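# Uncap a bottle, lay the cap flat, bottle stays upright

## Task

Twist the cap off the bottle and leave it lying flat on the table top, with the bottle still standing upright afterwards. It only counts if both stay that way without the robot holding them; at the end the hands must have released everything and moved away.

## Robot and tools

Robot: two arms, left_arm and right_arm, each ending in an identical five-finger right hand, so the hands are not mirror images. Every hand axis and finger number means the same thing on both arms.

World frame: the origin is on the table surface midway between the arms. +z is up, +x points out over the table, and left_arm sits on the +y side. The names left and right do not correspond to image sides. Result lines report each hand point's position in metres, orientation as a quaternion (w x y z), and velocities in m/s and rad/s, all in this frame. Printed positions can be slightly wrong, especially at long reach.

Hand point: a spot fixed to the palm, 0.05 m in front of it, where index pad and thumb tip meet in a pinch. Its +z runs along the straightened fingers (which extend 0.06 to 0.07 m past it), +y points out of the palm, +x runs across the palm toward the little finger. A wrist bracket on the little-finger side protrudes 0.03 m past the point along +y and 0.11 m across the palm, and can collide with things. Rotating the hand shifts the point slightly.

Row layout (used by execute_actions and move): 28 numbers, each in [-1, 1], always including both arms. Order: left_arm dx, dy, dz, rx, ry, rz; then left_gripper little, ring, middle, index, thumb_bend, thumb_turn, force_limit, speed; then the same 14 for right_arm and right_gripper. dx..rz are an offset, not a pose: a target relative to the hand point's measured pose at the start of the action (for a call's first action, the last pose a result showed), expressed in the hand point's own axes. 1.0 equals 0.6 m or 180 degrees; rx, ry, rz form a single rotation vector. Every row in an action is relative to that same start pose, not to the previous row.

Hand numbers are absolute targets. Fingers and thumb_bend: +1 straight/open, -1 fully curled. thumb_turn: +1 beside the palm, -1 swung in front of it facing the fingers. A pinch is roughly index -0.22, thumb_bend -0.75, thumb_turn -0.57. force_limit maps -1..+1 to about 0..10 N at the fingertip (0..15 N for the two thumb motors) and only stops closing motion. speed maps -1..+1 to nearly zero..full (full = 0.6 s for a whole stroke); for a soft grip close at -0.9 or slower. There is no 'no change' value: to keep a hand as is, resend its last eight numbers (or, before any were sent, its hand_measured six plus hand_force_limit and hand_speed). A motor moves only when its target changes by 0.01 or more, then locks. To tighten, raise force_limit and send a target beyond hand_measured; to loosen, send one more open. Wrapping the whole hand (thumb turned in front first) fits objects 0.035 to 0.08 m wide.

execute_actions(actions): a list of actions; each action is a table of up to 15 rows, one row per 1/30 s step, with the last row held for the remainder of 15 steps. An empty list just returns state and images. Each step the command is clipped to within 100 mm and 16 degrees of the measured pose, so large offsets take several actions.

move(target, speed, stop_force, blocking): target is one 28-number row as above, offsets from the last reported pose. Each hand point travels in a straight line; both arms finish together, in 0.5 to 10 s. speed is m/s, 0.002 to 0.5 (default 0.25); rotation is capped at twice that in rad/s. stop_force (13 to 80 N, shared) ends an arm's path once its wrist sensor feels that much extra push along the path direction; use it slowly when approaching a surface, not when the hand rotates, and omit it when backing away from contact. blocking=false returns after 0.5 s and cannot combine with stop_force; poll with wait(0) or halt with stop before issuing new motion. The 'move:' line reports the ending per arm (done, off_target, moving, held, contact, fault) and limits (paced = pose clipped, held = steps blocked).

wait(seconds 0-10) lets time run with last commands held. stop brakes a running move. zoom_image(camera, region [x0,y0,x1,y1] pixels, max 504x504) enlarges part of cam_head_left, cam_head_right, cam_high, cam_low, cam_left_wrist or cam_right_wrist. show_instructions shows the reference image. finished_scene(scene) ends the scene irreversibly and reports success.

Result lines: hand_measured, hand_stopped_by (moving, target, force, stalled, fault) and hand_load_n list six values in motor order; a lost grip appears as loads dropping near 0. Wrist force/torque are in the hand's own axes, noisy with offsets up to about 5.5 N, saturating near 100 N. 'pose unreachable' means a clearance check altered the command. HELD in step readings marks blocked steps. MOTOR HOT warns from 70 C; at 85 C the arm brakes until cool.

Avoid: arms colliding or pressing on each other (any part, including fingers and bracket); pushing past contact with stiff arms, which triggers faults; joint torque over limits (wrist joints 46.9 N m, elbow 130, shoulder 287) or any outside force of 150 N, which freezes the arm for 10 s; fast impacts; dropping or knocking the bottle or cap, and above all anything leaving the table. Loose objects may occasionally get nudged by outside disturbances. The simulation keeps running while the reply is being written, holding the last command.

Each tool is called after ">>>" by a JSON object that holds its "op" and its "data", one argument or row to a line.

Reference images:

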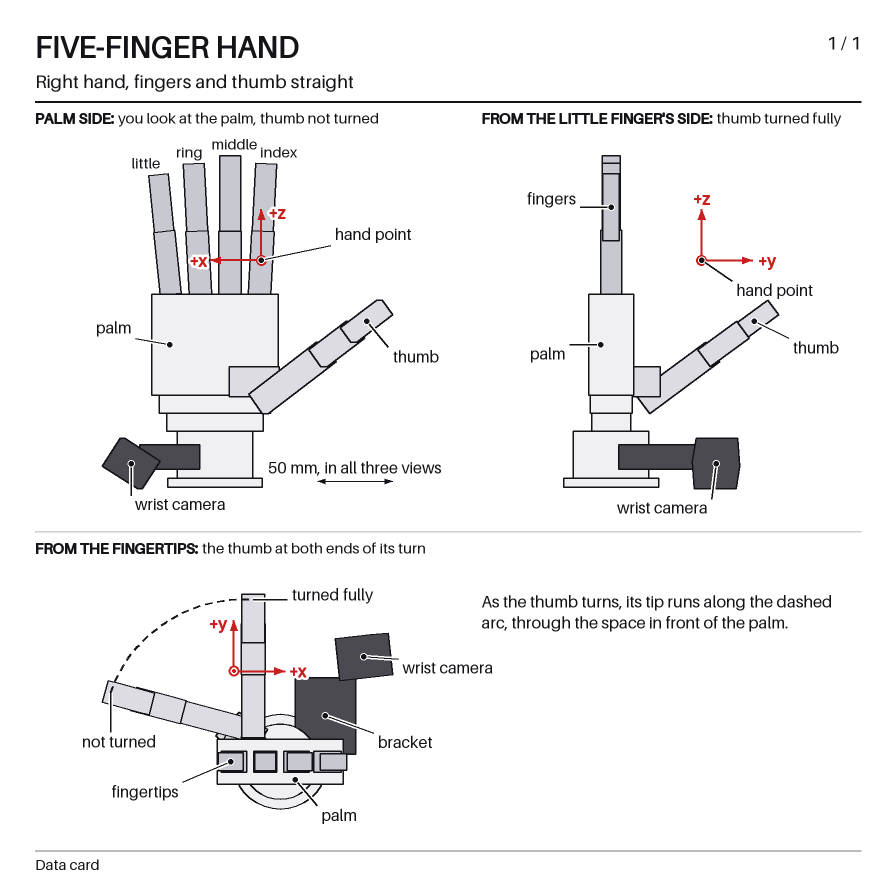

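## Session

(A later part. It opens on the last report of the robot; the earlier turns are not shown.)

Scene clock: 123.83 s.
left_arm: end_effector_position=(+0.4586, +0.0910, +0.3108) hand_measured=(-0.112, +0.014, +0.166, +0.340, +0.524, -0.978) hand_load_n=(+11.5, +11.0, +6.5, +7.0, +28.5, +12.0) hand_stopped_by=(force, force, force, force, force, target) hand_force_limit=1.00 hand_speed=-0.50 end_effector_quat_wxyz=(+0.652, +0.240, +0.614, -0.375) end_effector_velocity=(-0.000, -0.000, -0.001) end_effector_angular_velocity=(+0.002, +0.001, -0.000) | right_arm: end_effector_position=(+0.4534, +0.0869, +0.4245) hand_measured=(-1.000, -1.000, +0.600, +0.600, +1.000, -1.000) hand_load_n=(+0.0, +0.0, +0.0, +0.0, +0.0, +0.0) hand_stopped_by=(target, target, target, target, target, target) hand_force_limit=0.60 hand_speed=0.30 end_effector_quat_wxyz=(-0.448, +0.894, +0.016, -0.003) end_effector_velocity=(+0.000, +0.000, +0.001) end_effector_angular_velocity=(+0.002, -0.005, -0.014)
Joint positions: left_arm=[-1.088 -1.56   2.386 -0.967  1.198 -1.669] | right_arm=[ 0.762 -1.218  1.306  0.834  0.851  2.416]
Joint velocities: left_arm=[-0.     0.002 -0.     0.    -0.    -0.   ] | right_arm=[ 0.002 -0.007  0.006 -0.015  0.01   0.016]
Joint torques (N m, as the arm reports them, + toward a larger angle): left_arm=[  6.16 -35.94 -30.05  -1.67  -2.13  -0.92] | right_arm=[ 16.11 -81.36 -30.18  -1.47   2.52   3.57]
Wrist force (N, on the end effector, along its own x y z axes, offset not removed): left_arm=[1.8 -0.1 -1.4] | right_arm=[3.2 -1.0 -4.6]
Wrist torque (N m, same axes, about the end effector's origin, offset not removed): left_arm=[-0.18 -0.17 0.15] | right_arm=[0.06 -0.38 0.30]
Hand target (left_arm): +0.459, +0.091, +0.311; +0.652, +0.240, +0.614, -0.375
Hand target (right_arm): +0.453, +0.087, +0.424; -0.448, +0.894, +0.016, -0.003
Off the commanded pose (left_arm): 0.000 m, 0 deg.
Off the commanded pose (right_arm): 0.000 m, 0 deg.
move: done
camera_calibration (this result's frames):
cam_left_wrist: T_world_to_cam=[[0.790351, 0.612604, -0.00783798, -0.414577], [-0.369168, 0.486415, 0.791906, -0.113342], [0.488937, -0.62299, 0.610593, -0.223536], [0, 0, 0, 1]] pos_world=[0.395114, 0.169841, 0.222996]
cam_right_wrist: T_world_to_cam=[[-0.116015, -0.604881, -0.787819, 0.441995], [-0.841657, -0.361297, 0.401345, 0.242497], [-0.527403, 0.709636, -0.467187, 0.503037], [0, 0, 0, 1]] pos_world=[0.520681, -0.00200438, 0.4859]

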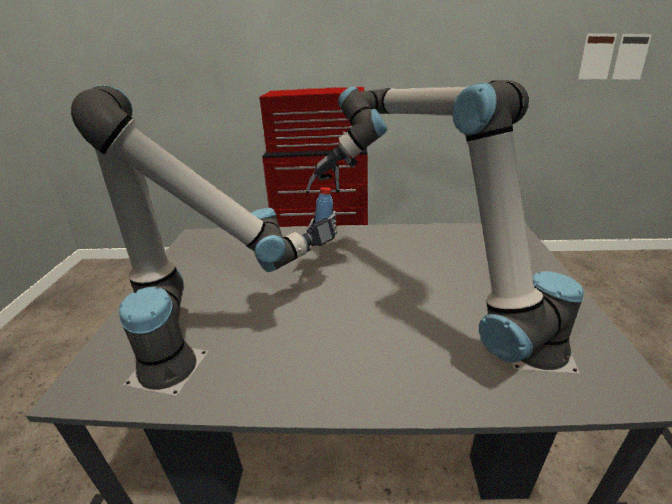

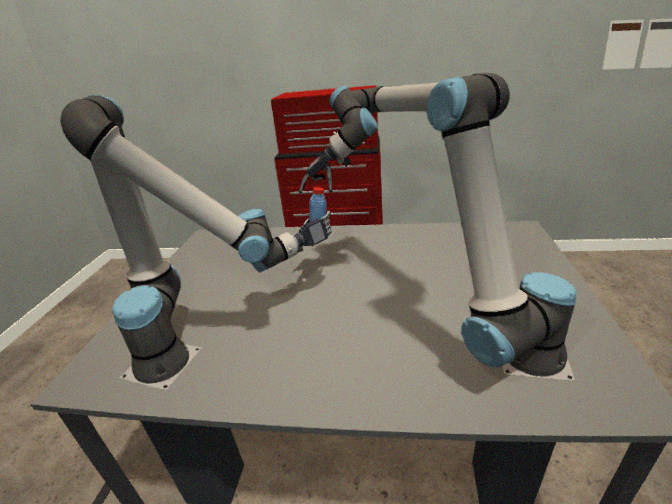

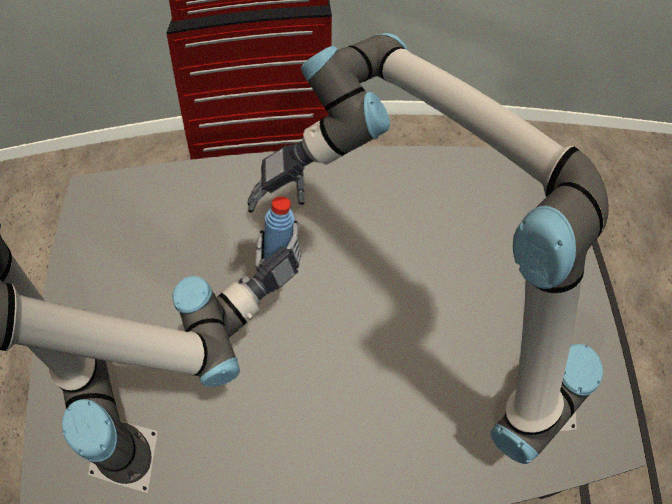

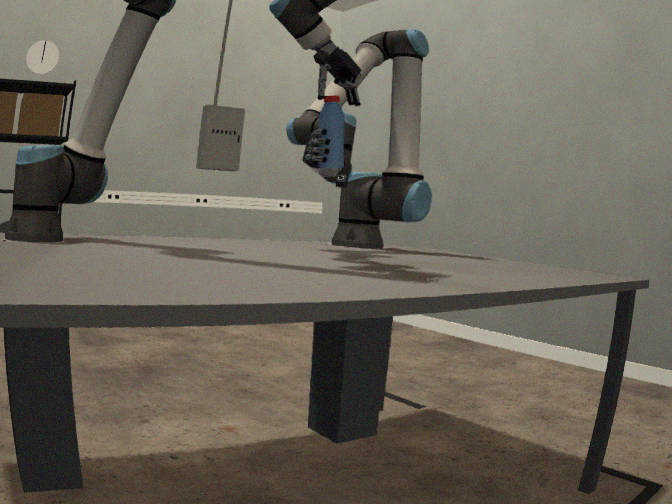

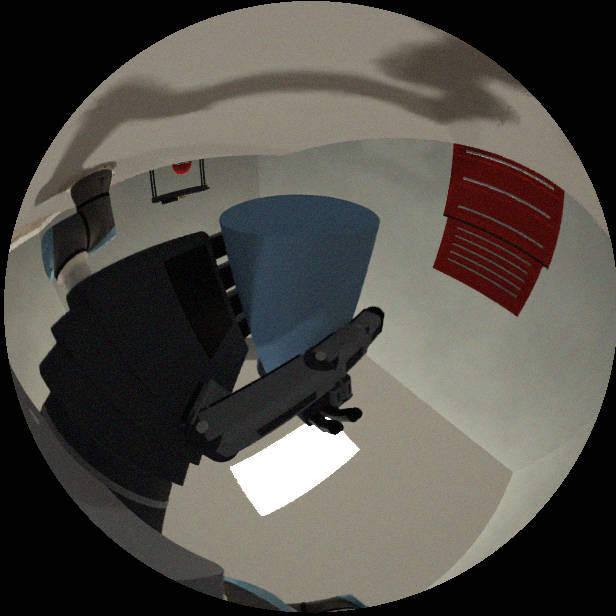

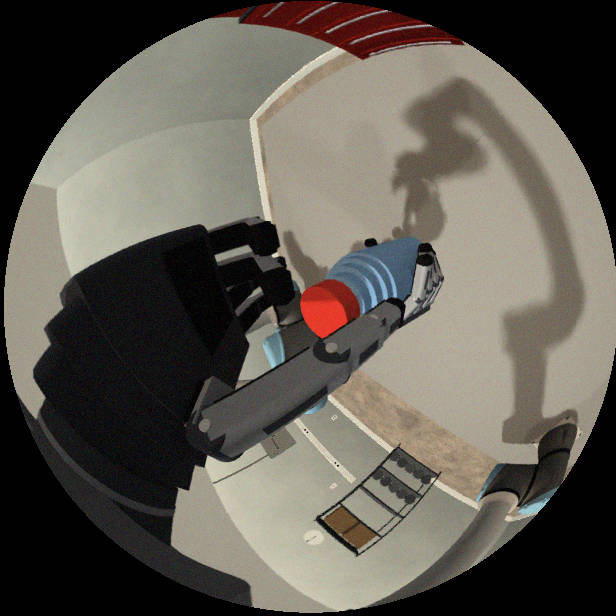

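>>> {"op": "move", "data": {
  "target": [0,0,0,0,0,0,-0.97,-1,-0.97,-0.97,-0.97,-0.98,1,-0.5,-0.017,0.010,0.001,0,0,0,-1,-1,0.6,0.6,1,-1,0.6,0.3]
}}

>>> {"op": "move", "data": {
  "target": [0,0,0,0,0,0,-0.97,-1,-0.97,-0.97,-0.97,-0.98,1,-0.5,0,0,0,0,0,0,-1,-1,-1,-1,-1,-1,0.6,-0.6]
}}

>>> {"op": "move", "data": {
  "target": [0,0,0,0,0,0,-0.97,-1,-0.97,-0.97,-0.97,-0.98,1,-0.5,0,-0.053,-0.04,0,0,0,-1,-1,-1,-1,-1,-1,0.6,-0.6],
  "speed": 0.05
}}

>>> {"op": "zoom_image", "data": {
  "camera": "cam_low",
  "region": [260,40,420,190]
}}

Scene clock: 124.93 s.
left_arm: end_effector_position=(+0.4586, +0.0910, +0.3108) hand_measured=(-0.112, +0.014, +0.166, +0.340, +0.524, -0.978) hand_load_n=(+11.5, +11.0, +6.5, +7.0, +28.5, +12.0) hand_stopped_by=(force, force, force, force, force, target) hand_force_limit=1.00 hand_speed=-0.50 end_effector_quat_wxyz=(+0.652, +0.240, +0.614, -0.375) end_effector_velocity=(+0.000, -0.001, -0.001) end_effector_angular_velocity=(+0.000, +0.000, +0.000) | right_arm: end_effector_position=(+0.4437, +0.0835, +0.4194) hand_measured=(-1.000, -1.000, +0.600, +0.600, +1.000, -1.000) hand_load_n=(+0.0, +0.0, +0.0, +0.0, +0.0, +0.0) hand_stopped_by=(target, target, target, target, target, target) hand_force_limit=0.60 hand_speed=0.30 end_effector_quat_wxyz=(-0.448, +0.894, +0.016, -0.003) end_effector_velocity=(-0.002, -0.001, -0.001) end_effector_angular_velocity=(-0.000, -0.000, +0.000)
Joint positions: left_arm=[-1.088 -1.56   2.386 -0.967  1.198 -1.669] | right_arm=[ 0.766 -1.233  1.335  0.817  0.854  2.421]
Joint velocities: left_arm=[-0.     0.002 -0.001 -0.    -0.    -0.   ] | right_arm=[ 0.001 -0.004  0.007 -0.004  0.001  0.001]
Joint torques (N m, as the arm reports them, + toward a larger angle): left_arm=[  4.8  -36.36 -29.94  -1.91  -2.13  -0.99] | right_arm=[ 19.43 -75.47 -28.72  -1.32   2.6    3.06]
Wrist force (N, on the end effector, along its own x y z axes, offset not removed): left_arm=[-0.5 -0.6 -2.7] | right_arm=[2.2 1.0 -3.1]
Wrist torque (N m, same axes, about the end effector's origin, offset not removed): left_arm=[-0.16 0.25 -0.13] | right_arm=[0.38 -0.22 0.28]
Hand target (left_arm): +0.459, +0.091, +0.311; +0.652, +0.240, +0.614, -0.375
Hand target (right_arm): +0.443, +0.083, +0.419; -0.448, +0.894, +0.016, -0.003
Off the commanded pose (left_arm): 0.000 m, 0 deg.
Off the commanded pose (right_arm): 0.000 m, 0 deg.
move: done
camera_calibration (this result's frames):
cam_left_wrist: T_world_to_cam=[[0.790351, 0.612604, -0.00783815, -0.414577], [-0.369168, 0.486415, 0.791906, -0.113342], [0.488937, -0.62299, 0.610593, -0.223537], [0, 0, 0, 1]] pos_world=[0.395114, 0.169841, 0.222996]
cam_right_wrist: T_world_to_cam=[[-0.116032, -0.604906, -0.787798, 0.434825], [-0.841663, -0.361264, 0.401361, 0.235138], [-0.527389, 0.709631, -0.467209, 0.497877], [0, 0, 0, 1]] pos_world=[0.510936, -0.00533347, 0.480792]

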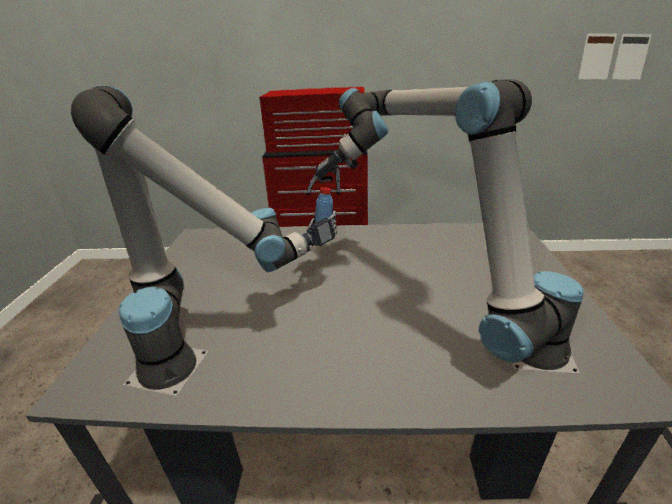

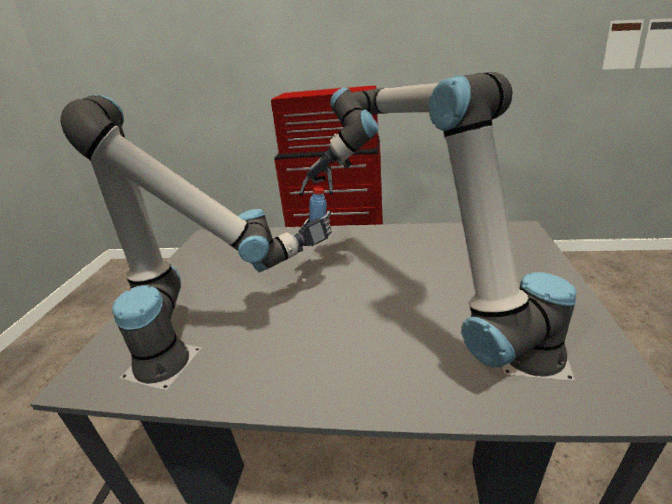

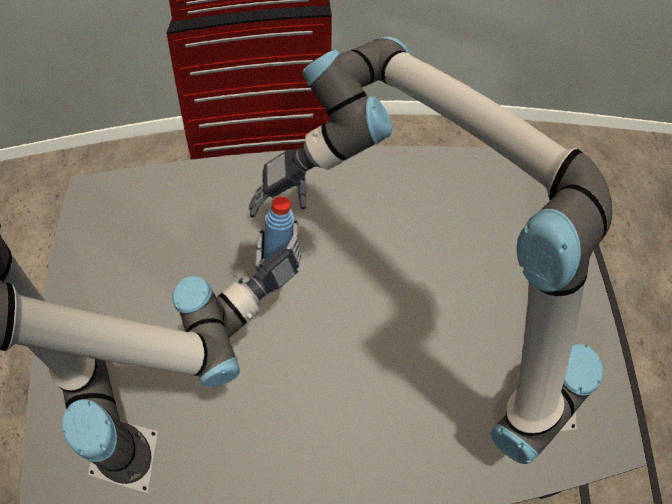

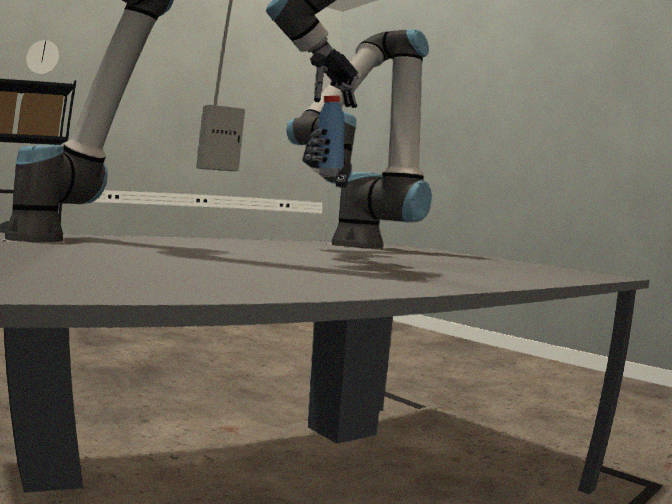

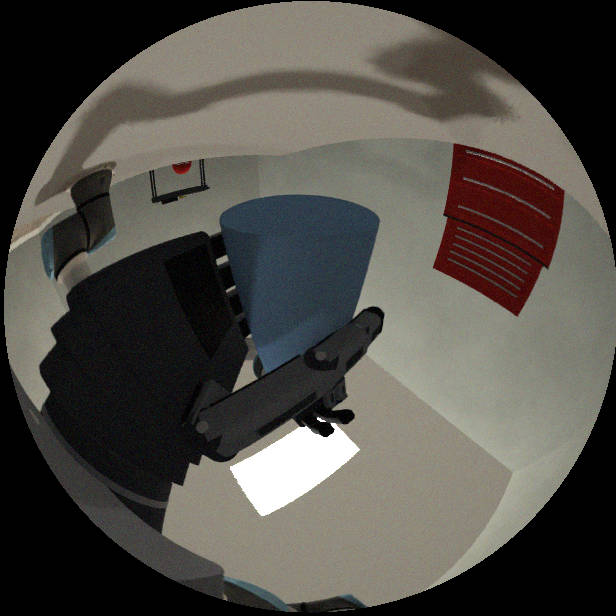

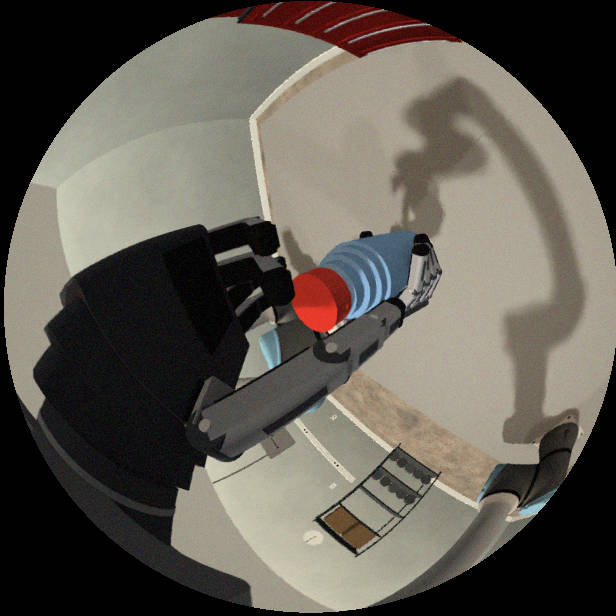

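Scene clock: 127.13 s.
left_arm: end_effector_position=(+0.4586, +0.0910, +0.3108) hand_measured=(-0.112, +0.014, +0.166, +0.340, +0.524, -0.978) hand_load_n=(+8.0, +10.5, +8.5, +12.0, +27.0, +18.5) hand_stopped_by=(force, force, force, force, force, target) hand_force_limit=1.00 hand_speed=-0.50 end_effector_quat_wxyz=(+0.652, +0.240, +0.614, -0.375) end_effector_velocity=(-0.000, +0.000, -0.001) end_effector_angular_velocity=(+0.001, +0.000, -0.001) | right_arm: end_effector_position=(+0.4437, +0.0836, +0.4194) hand_measured=(-1.000, -1.000, +0.072, +0.032, +0.222, -1.000) hand_load_n=(+0.0, +0.0, +8.5, +15.5, +11.5, +0.0) hand_stopped_by=(target, target, force, force, force, target) hand_force_limit=0.60 hand_speed=-0.60 end_effector_quat_wxyz=(-0.448, +0.894, +0.016, -0.003) end_effector_velocity=(+0.001, +0.001, -0.001) end_effector_angular_velocity=(+0.000, -0.000, +0.000)
Joint positions: left_arm=[-1.088 -1.56   2.386 -0.967  1.198 -1.669] | right_arm=[ 0.766 -1.233  1.335  0.817  0.854  2.421]
Joint velocities: left_arm=[-0.     0.     0.001  0.     0.001 -0.   ] | right_arm=[ 0.     0.001  0.    -0.002 -0.     0.   ]
Joint torques (N m, as the arm reports them, + toward a larger angle): left_arm=[  4.04 -35.88 -29.63  -1.96  -2.2   -1.12] | right_arm=[-16.7  -52.82 -24.13   8.45   0.35  -3.92]
Wrist force (N, on the end effector, along its own x y z axes, offset not removed): left_arm=[3.9 -8.9 6.6] | right_arm=[5.0 -14.1 8.5]
Wrist torque (N m, same axes, about the end effector's origin, offset not removed): left_arm=[-0.31 1.02 0.46] | right_arm=[-0.33 -0.47 0.18]
Hand target (left_arm): +0.459, +0.091, +0.311; +0.652, +0.240, +0.614, -0.375
Hand target (right_arm): +0.444, +0.084, +0.419; -0.448, +0.894, +0.016, -0.003
Off the commanded pose (left_arm): 0.000 m, 0 deg.
Off the commanded pose (right_arm): 0.000 m, 0 deg.
move: done
camera_calibration (this result's frames):
cam_left_wrist: T_world_to_cam=[[0.790351, 0.612604, -0.00783798, -0.414577], [-0.369168, 0.486415, 0.791906, -0.113342], [0.488937, -0.622991, 0.610593, -0.223536], [0, 0, 0, 1]] pos_world=[0.395114, 0.169841, 0.222996]
cam_right_wrist: T_world_to_cam=[[-0.115968, -0.604886, -0.787823, 0.434848], [-0.841677, -0.361301, 0.401301, 0.235167], [-0.527382, 0.70963, -0.467219, 0.497872], [0, 0, 0, 1]] pos_world=[0.510932, -0.00530523, 0.480825]

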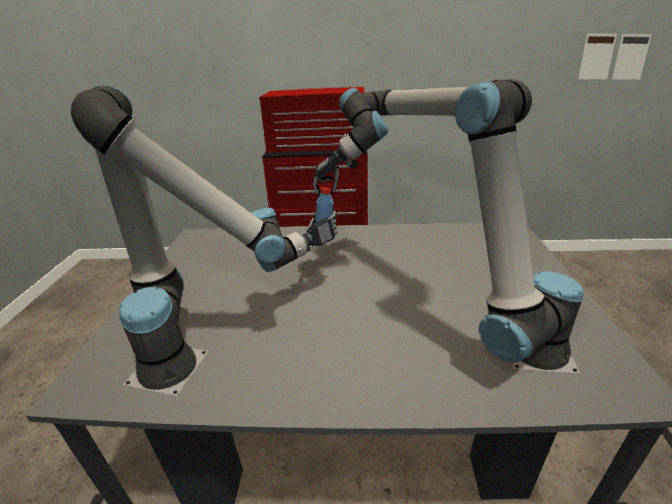

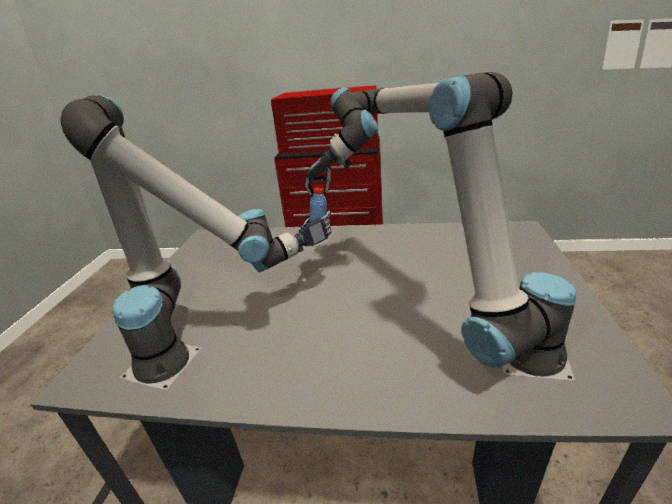

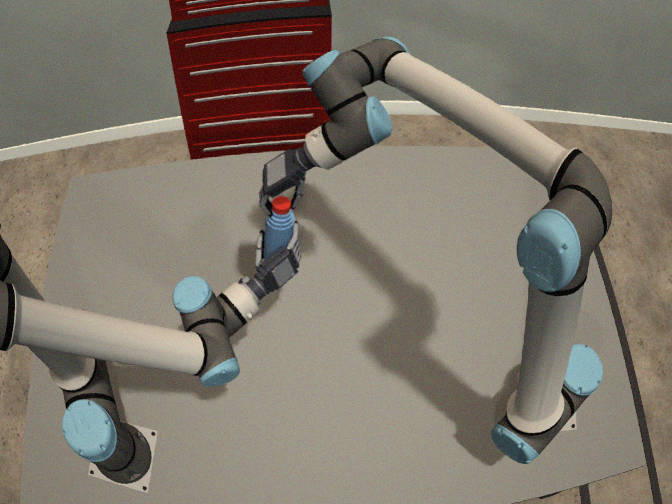

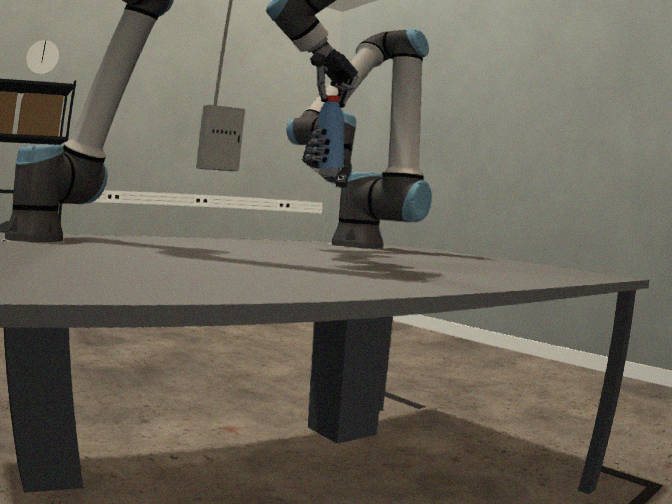

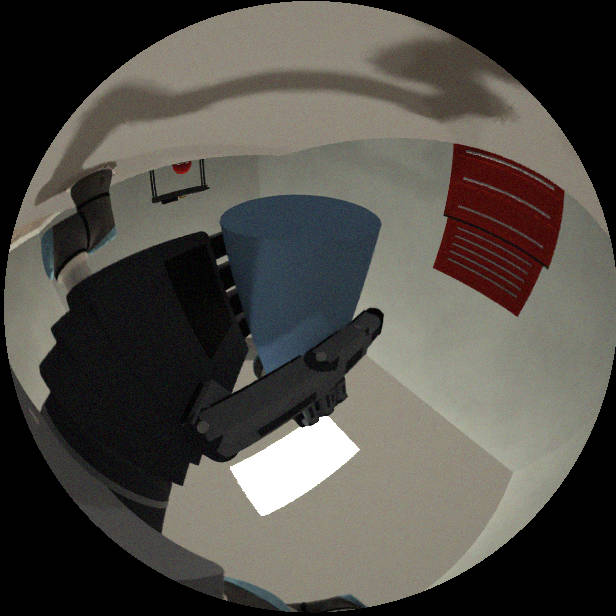

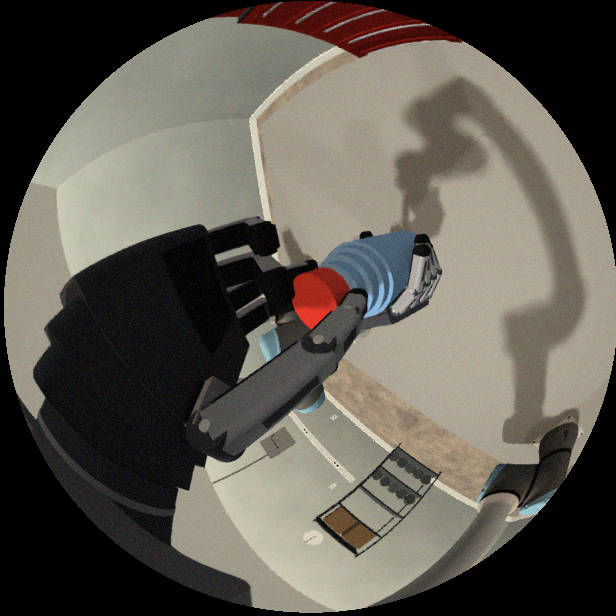

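Scene clock: 128.37 s.
left_arm: end_effector_position=(+0.4586, +0.0910, +0.3108) hand_measured=(-0.112, +0.014, +0.166, +0.340, +0.524, -0.978) hand_load_n=(+11.0, +11.0, +6.5, +7.0, +28.5, +12.0) hand_stopped_by=(force, force, force, force, force, target) hand_force_limit=1.00 hand_speed=-0.50 end_effector_quat_wxyz=(+0.652, +0.240, +0.614, -0.375) end_effector_velocity=(-0.000, +0.000, +0.001) end_effector_angular_velocity=(-0.001, -0.000, +0.000) | right_arm: end_effector_position=(+0.4433, +0.0833, +0.4589) hand_measured=(-1.000, -1.000, +0.072, +0.032, +0.216, -1.000) hand_load_n=(+0.0, +0.0, +0.0, +0.0, +0.0, +0.0) hand_stopped_by=(target, target, force, force, force, target) hand_force_limit=0.60 hand_speed=-0.60 end_effector_quat_wxyz=(-0.448, +0.894, +0.016, -0.003) end_effector_velocity=(-0.001, -0.000, +0.003) end_effector_angular_velocity=(+0.000, -0.001, +0.000)
Joint positions: left_arm=[-1.088 -1.56   2.386 -0.967  1.198 -1.669] | right_arm=[ 0.766 -1.238  1.273  0.884  0.854  2.421]
Joint velocities: left_arm=[ 0.    -0.001  0.001 -0.001  0.     0.   ] | right_arm=[ 0.    -0.001 -0.003  0.004  0.    -0.   ]
Joint torques (N m, as the arm reports them, + toward a larger angle): left_arm=[  4.03 -37.16 -29.8   -2.02  -2.26  -1.04] | right_arm=[ 18.49 -76.03 -55.35   5.44   2.17  -3.88]
Wrist force (N, on the end effector, along its own x y z axes, offset not removed): left_arm=[1.6 1.0 -5.2] | right_arm=[3.3 -4.9 -1.3]
Wrist torque (N m, same axes, about the end effector's origin, offset not removed): left_arm=[0.38 0.02 0.12] | right_arm=[-0.84 -0.36 0.07]
Hand target (left_arm): +0.459, +0.091, +0.311; +0.652, +0.240, +0.614, -0.375
Hand target (right_arm): +0.443, +0.083, +0.459; -0.448, +0.894, +0.016, -0.003
Off the commanded pose (left_arm): 0.000 m, 0 deg.
Off the commanded pose (right_arm): 0.000 m, 0 deg.
move: done
camera_calibration (this result's frames):
cam_left_wrist: T_world_to_cam=[[0.790351, 0.612604, -0.00783798, -0.414577], [-0.369168, 0.486415, 0.791906, -0.113342], [0.488937, -0.622991, 0.610592, -0.223536], [0, 0, 0, 1]] pos_world=[0.395114, 0.169841, 0.222996]
cam_right_wrist: T_world_to_cam=[[-0.116171, -0.604828, -0.787837, 0.465908], [-0.841697, -0.361164, 0.401381, 0.218851], [-0.527305, 0.709749, -0.467125, 0.51624], [0, 0, 0, 1]] pos_world=[0.510547, -0.00556564, 0.520365]

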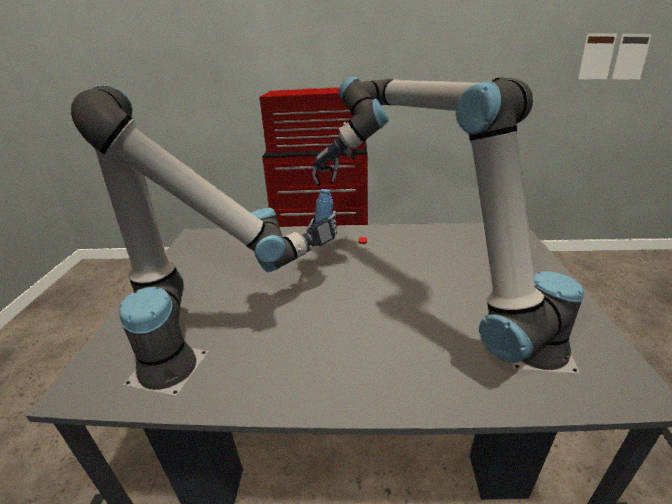

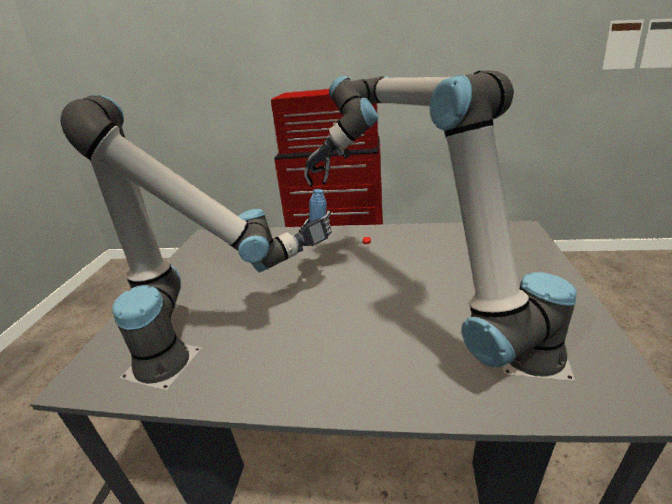

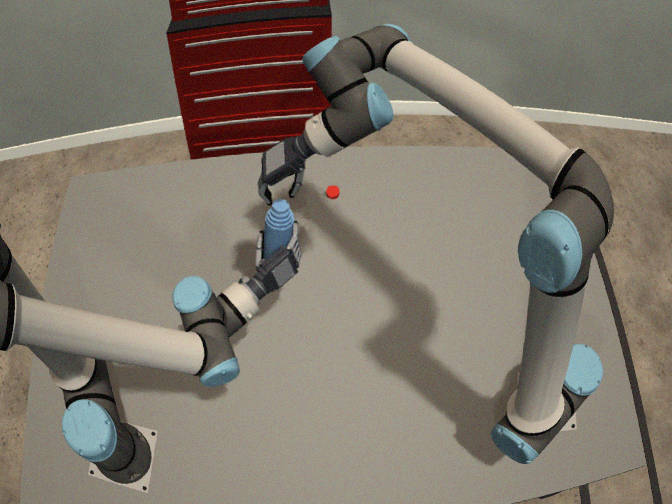

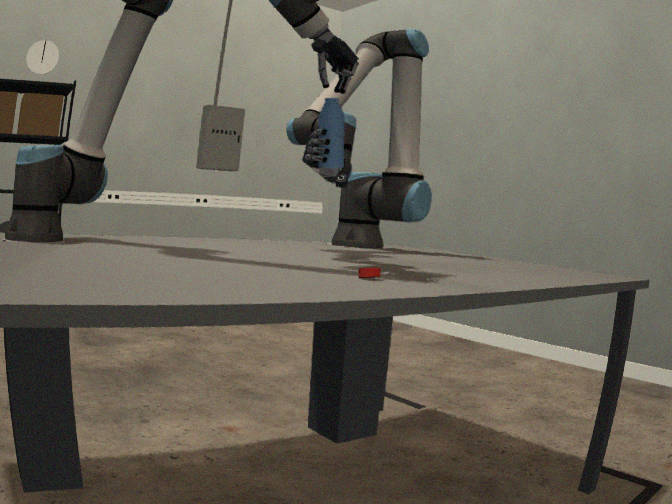

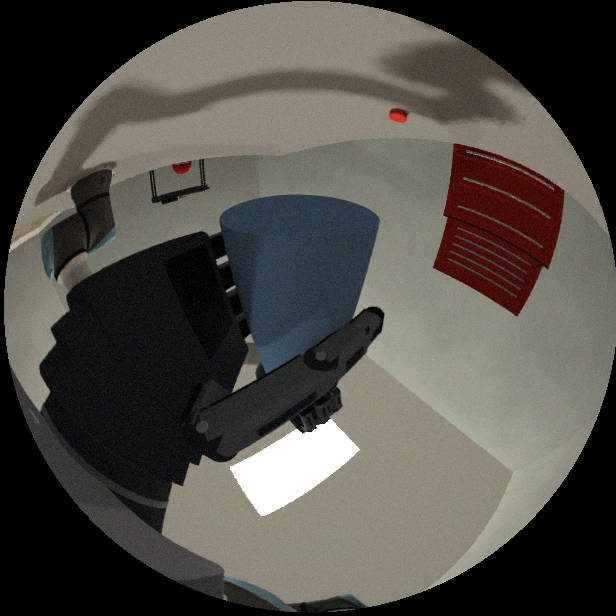

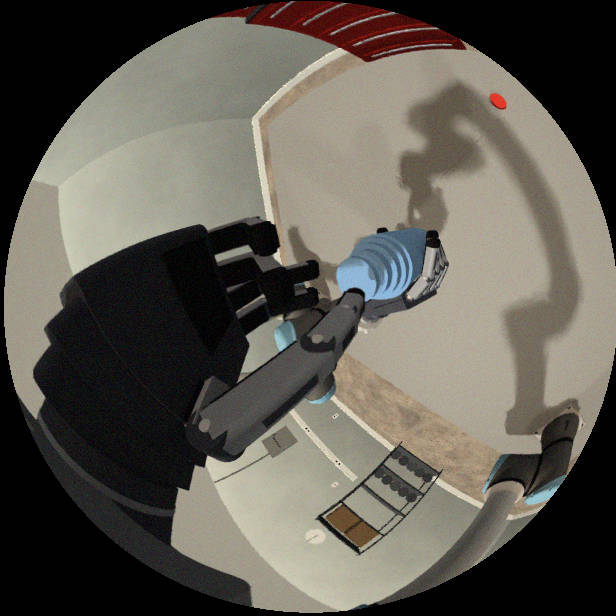

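Region (260, 40, 420, 190) of cam_low's 672x504 image, scaled by 3.150, with more detail than that image has; it fills the top 472 rows of this view, and the rest is white.

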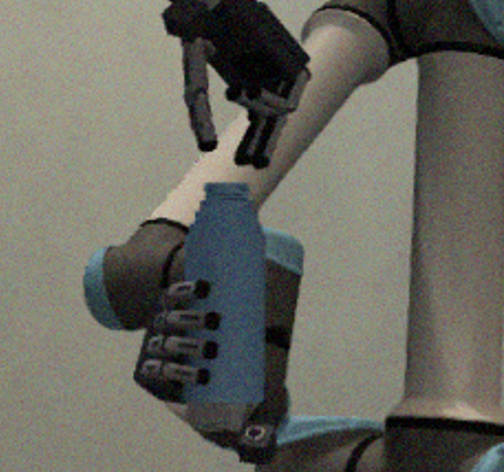

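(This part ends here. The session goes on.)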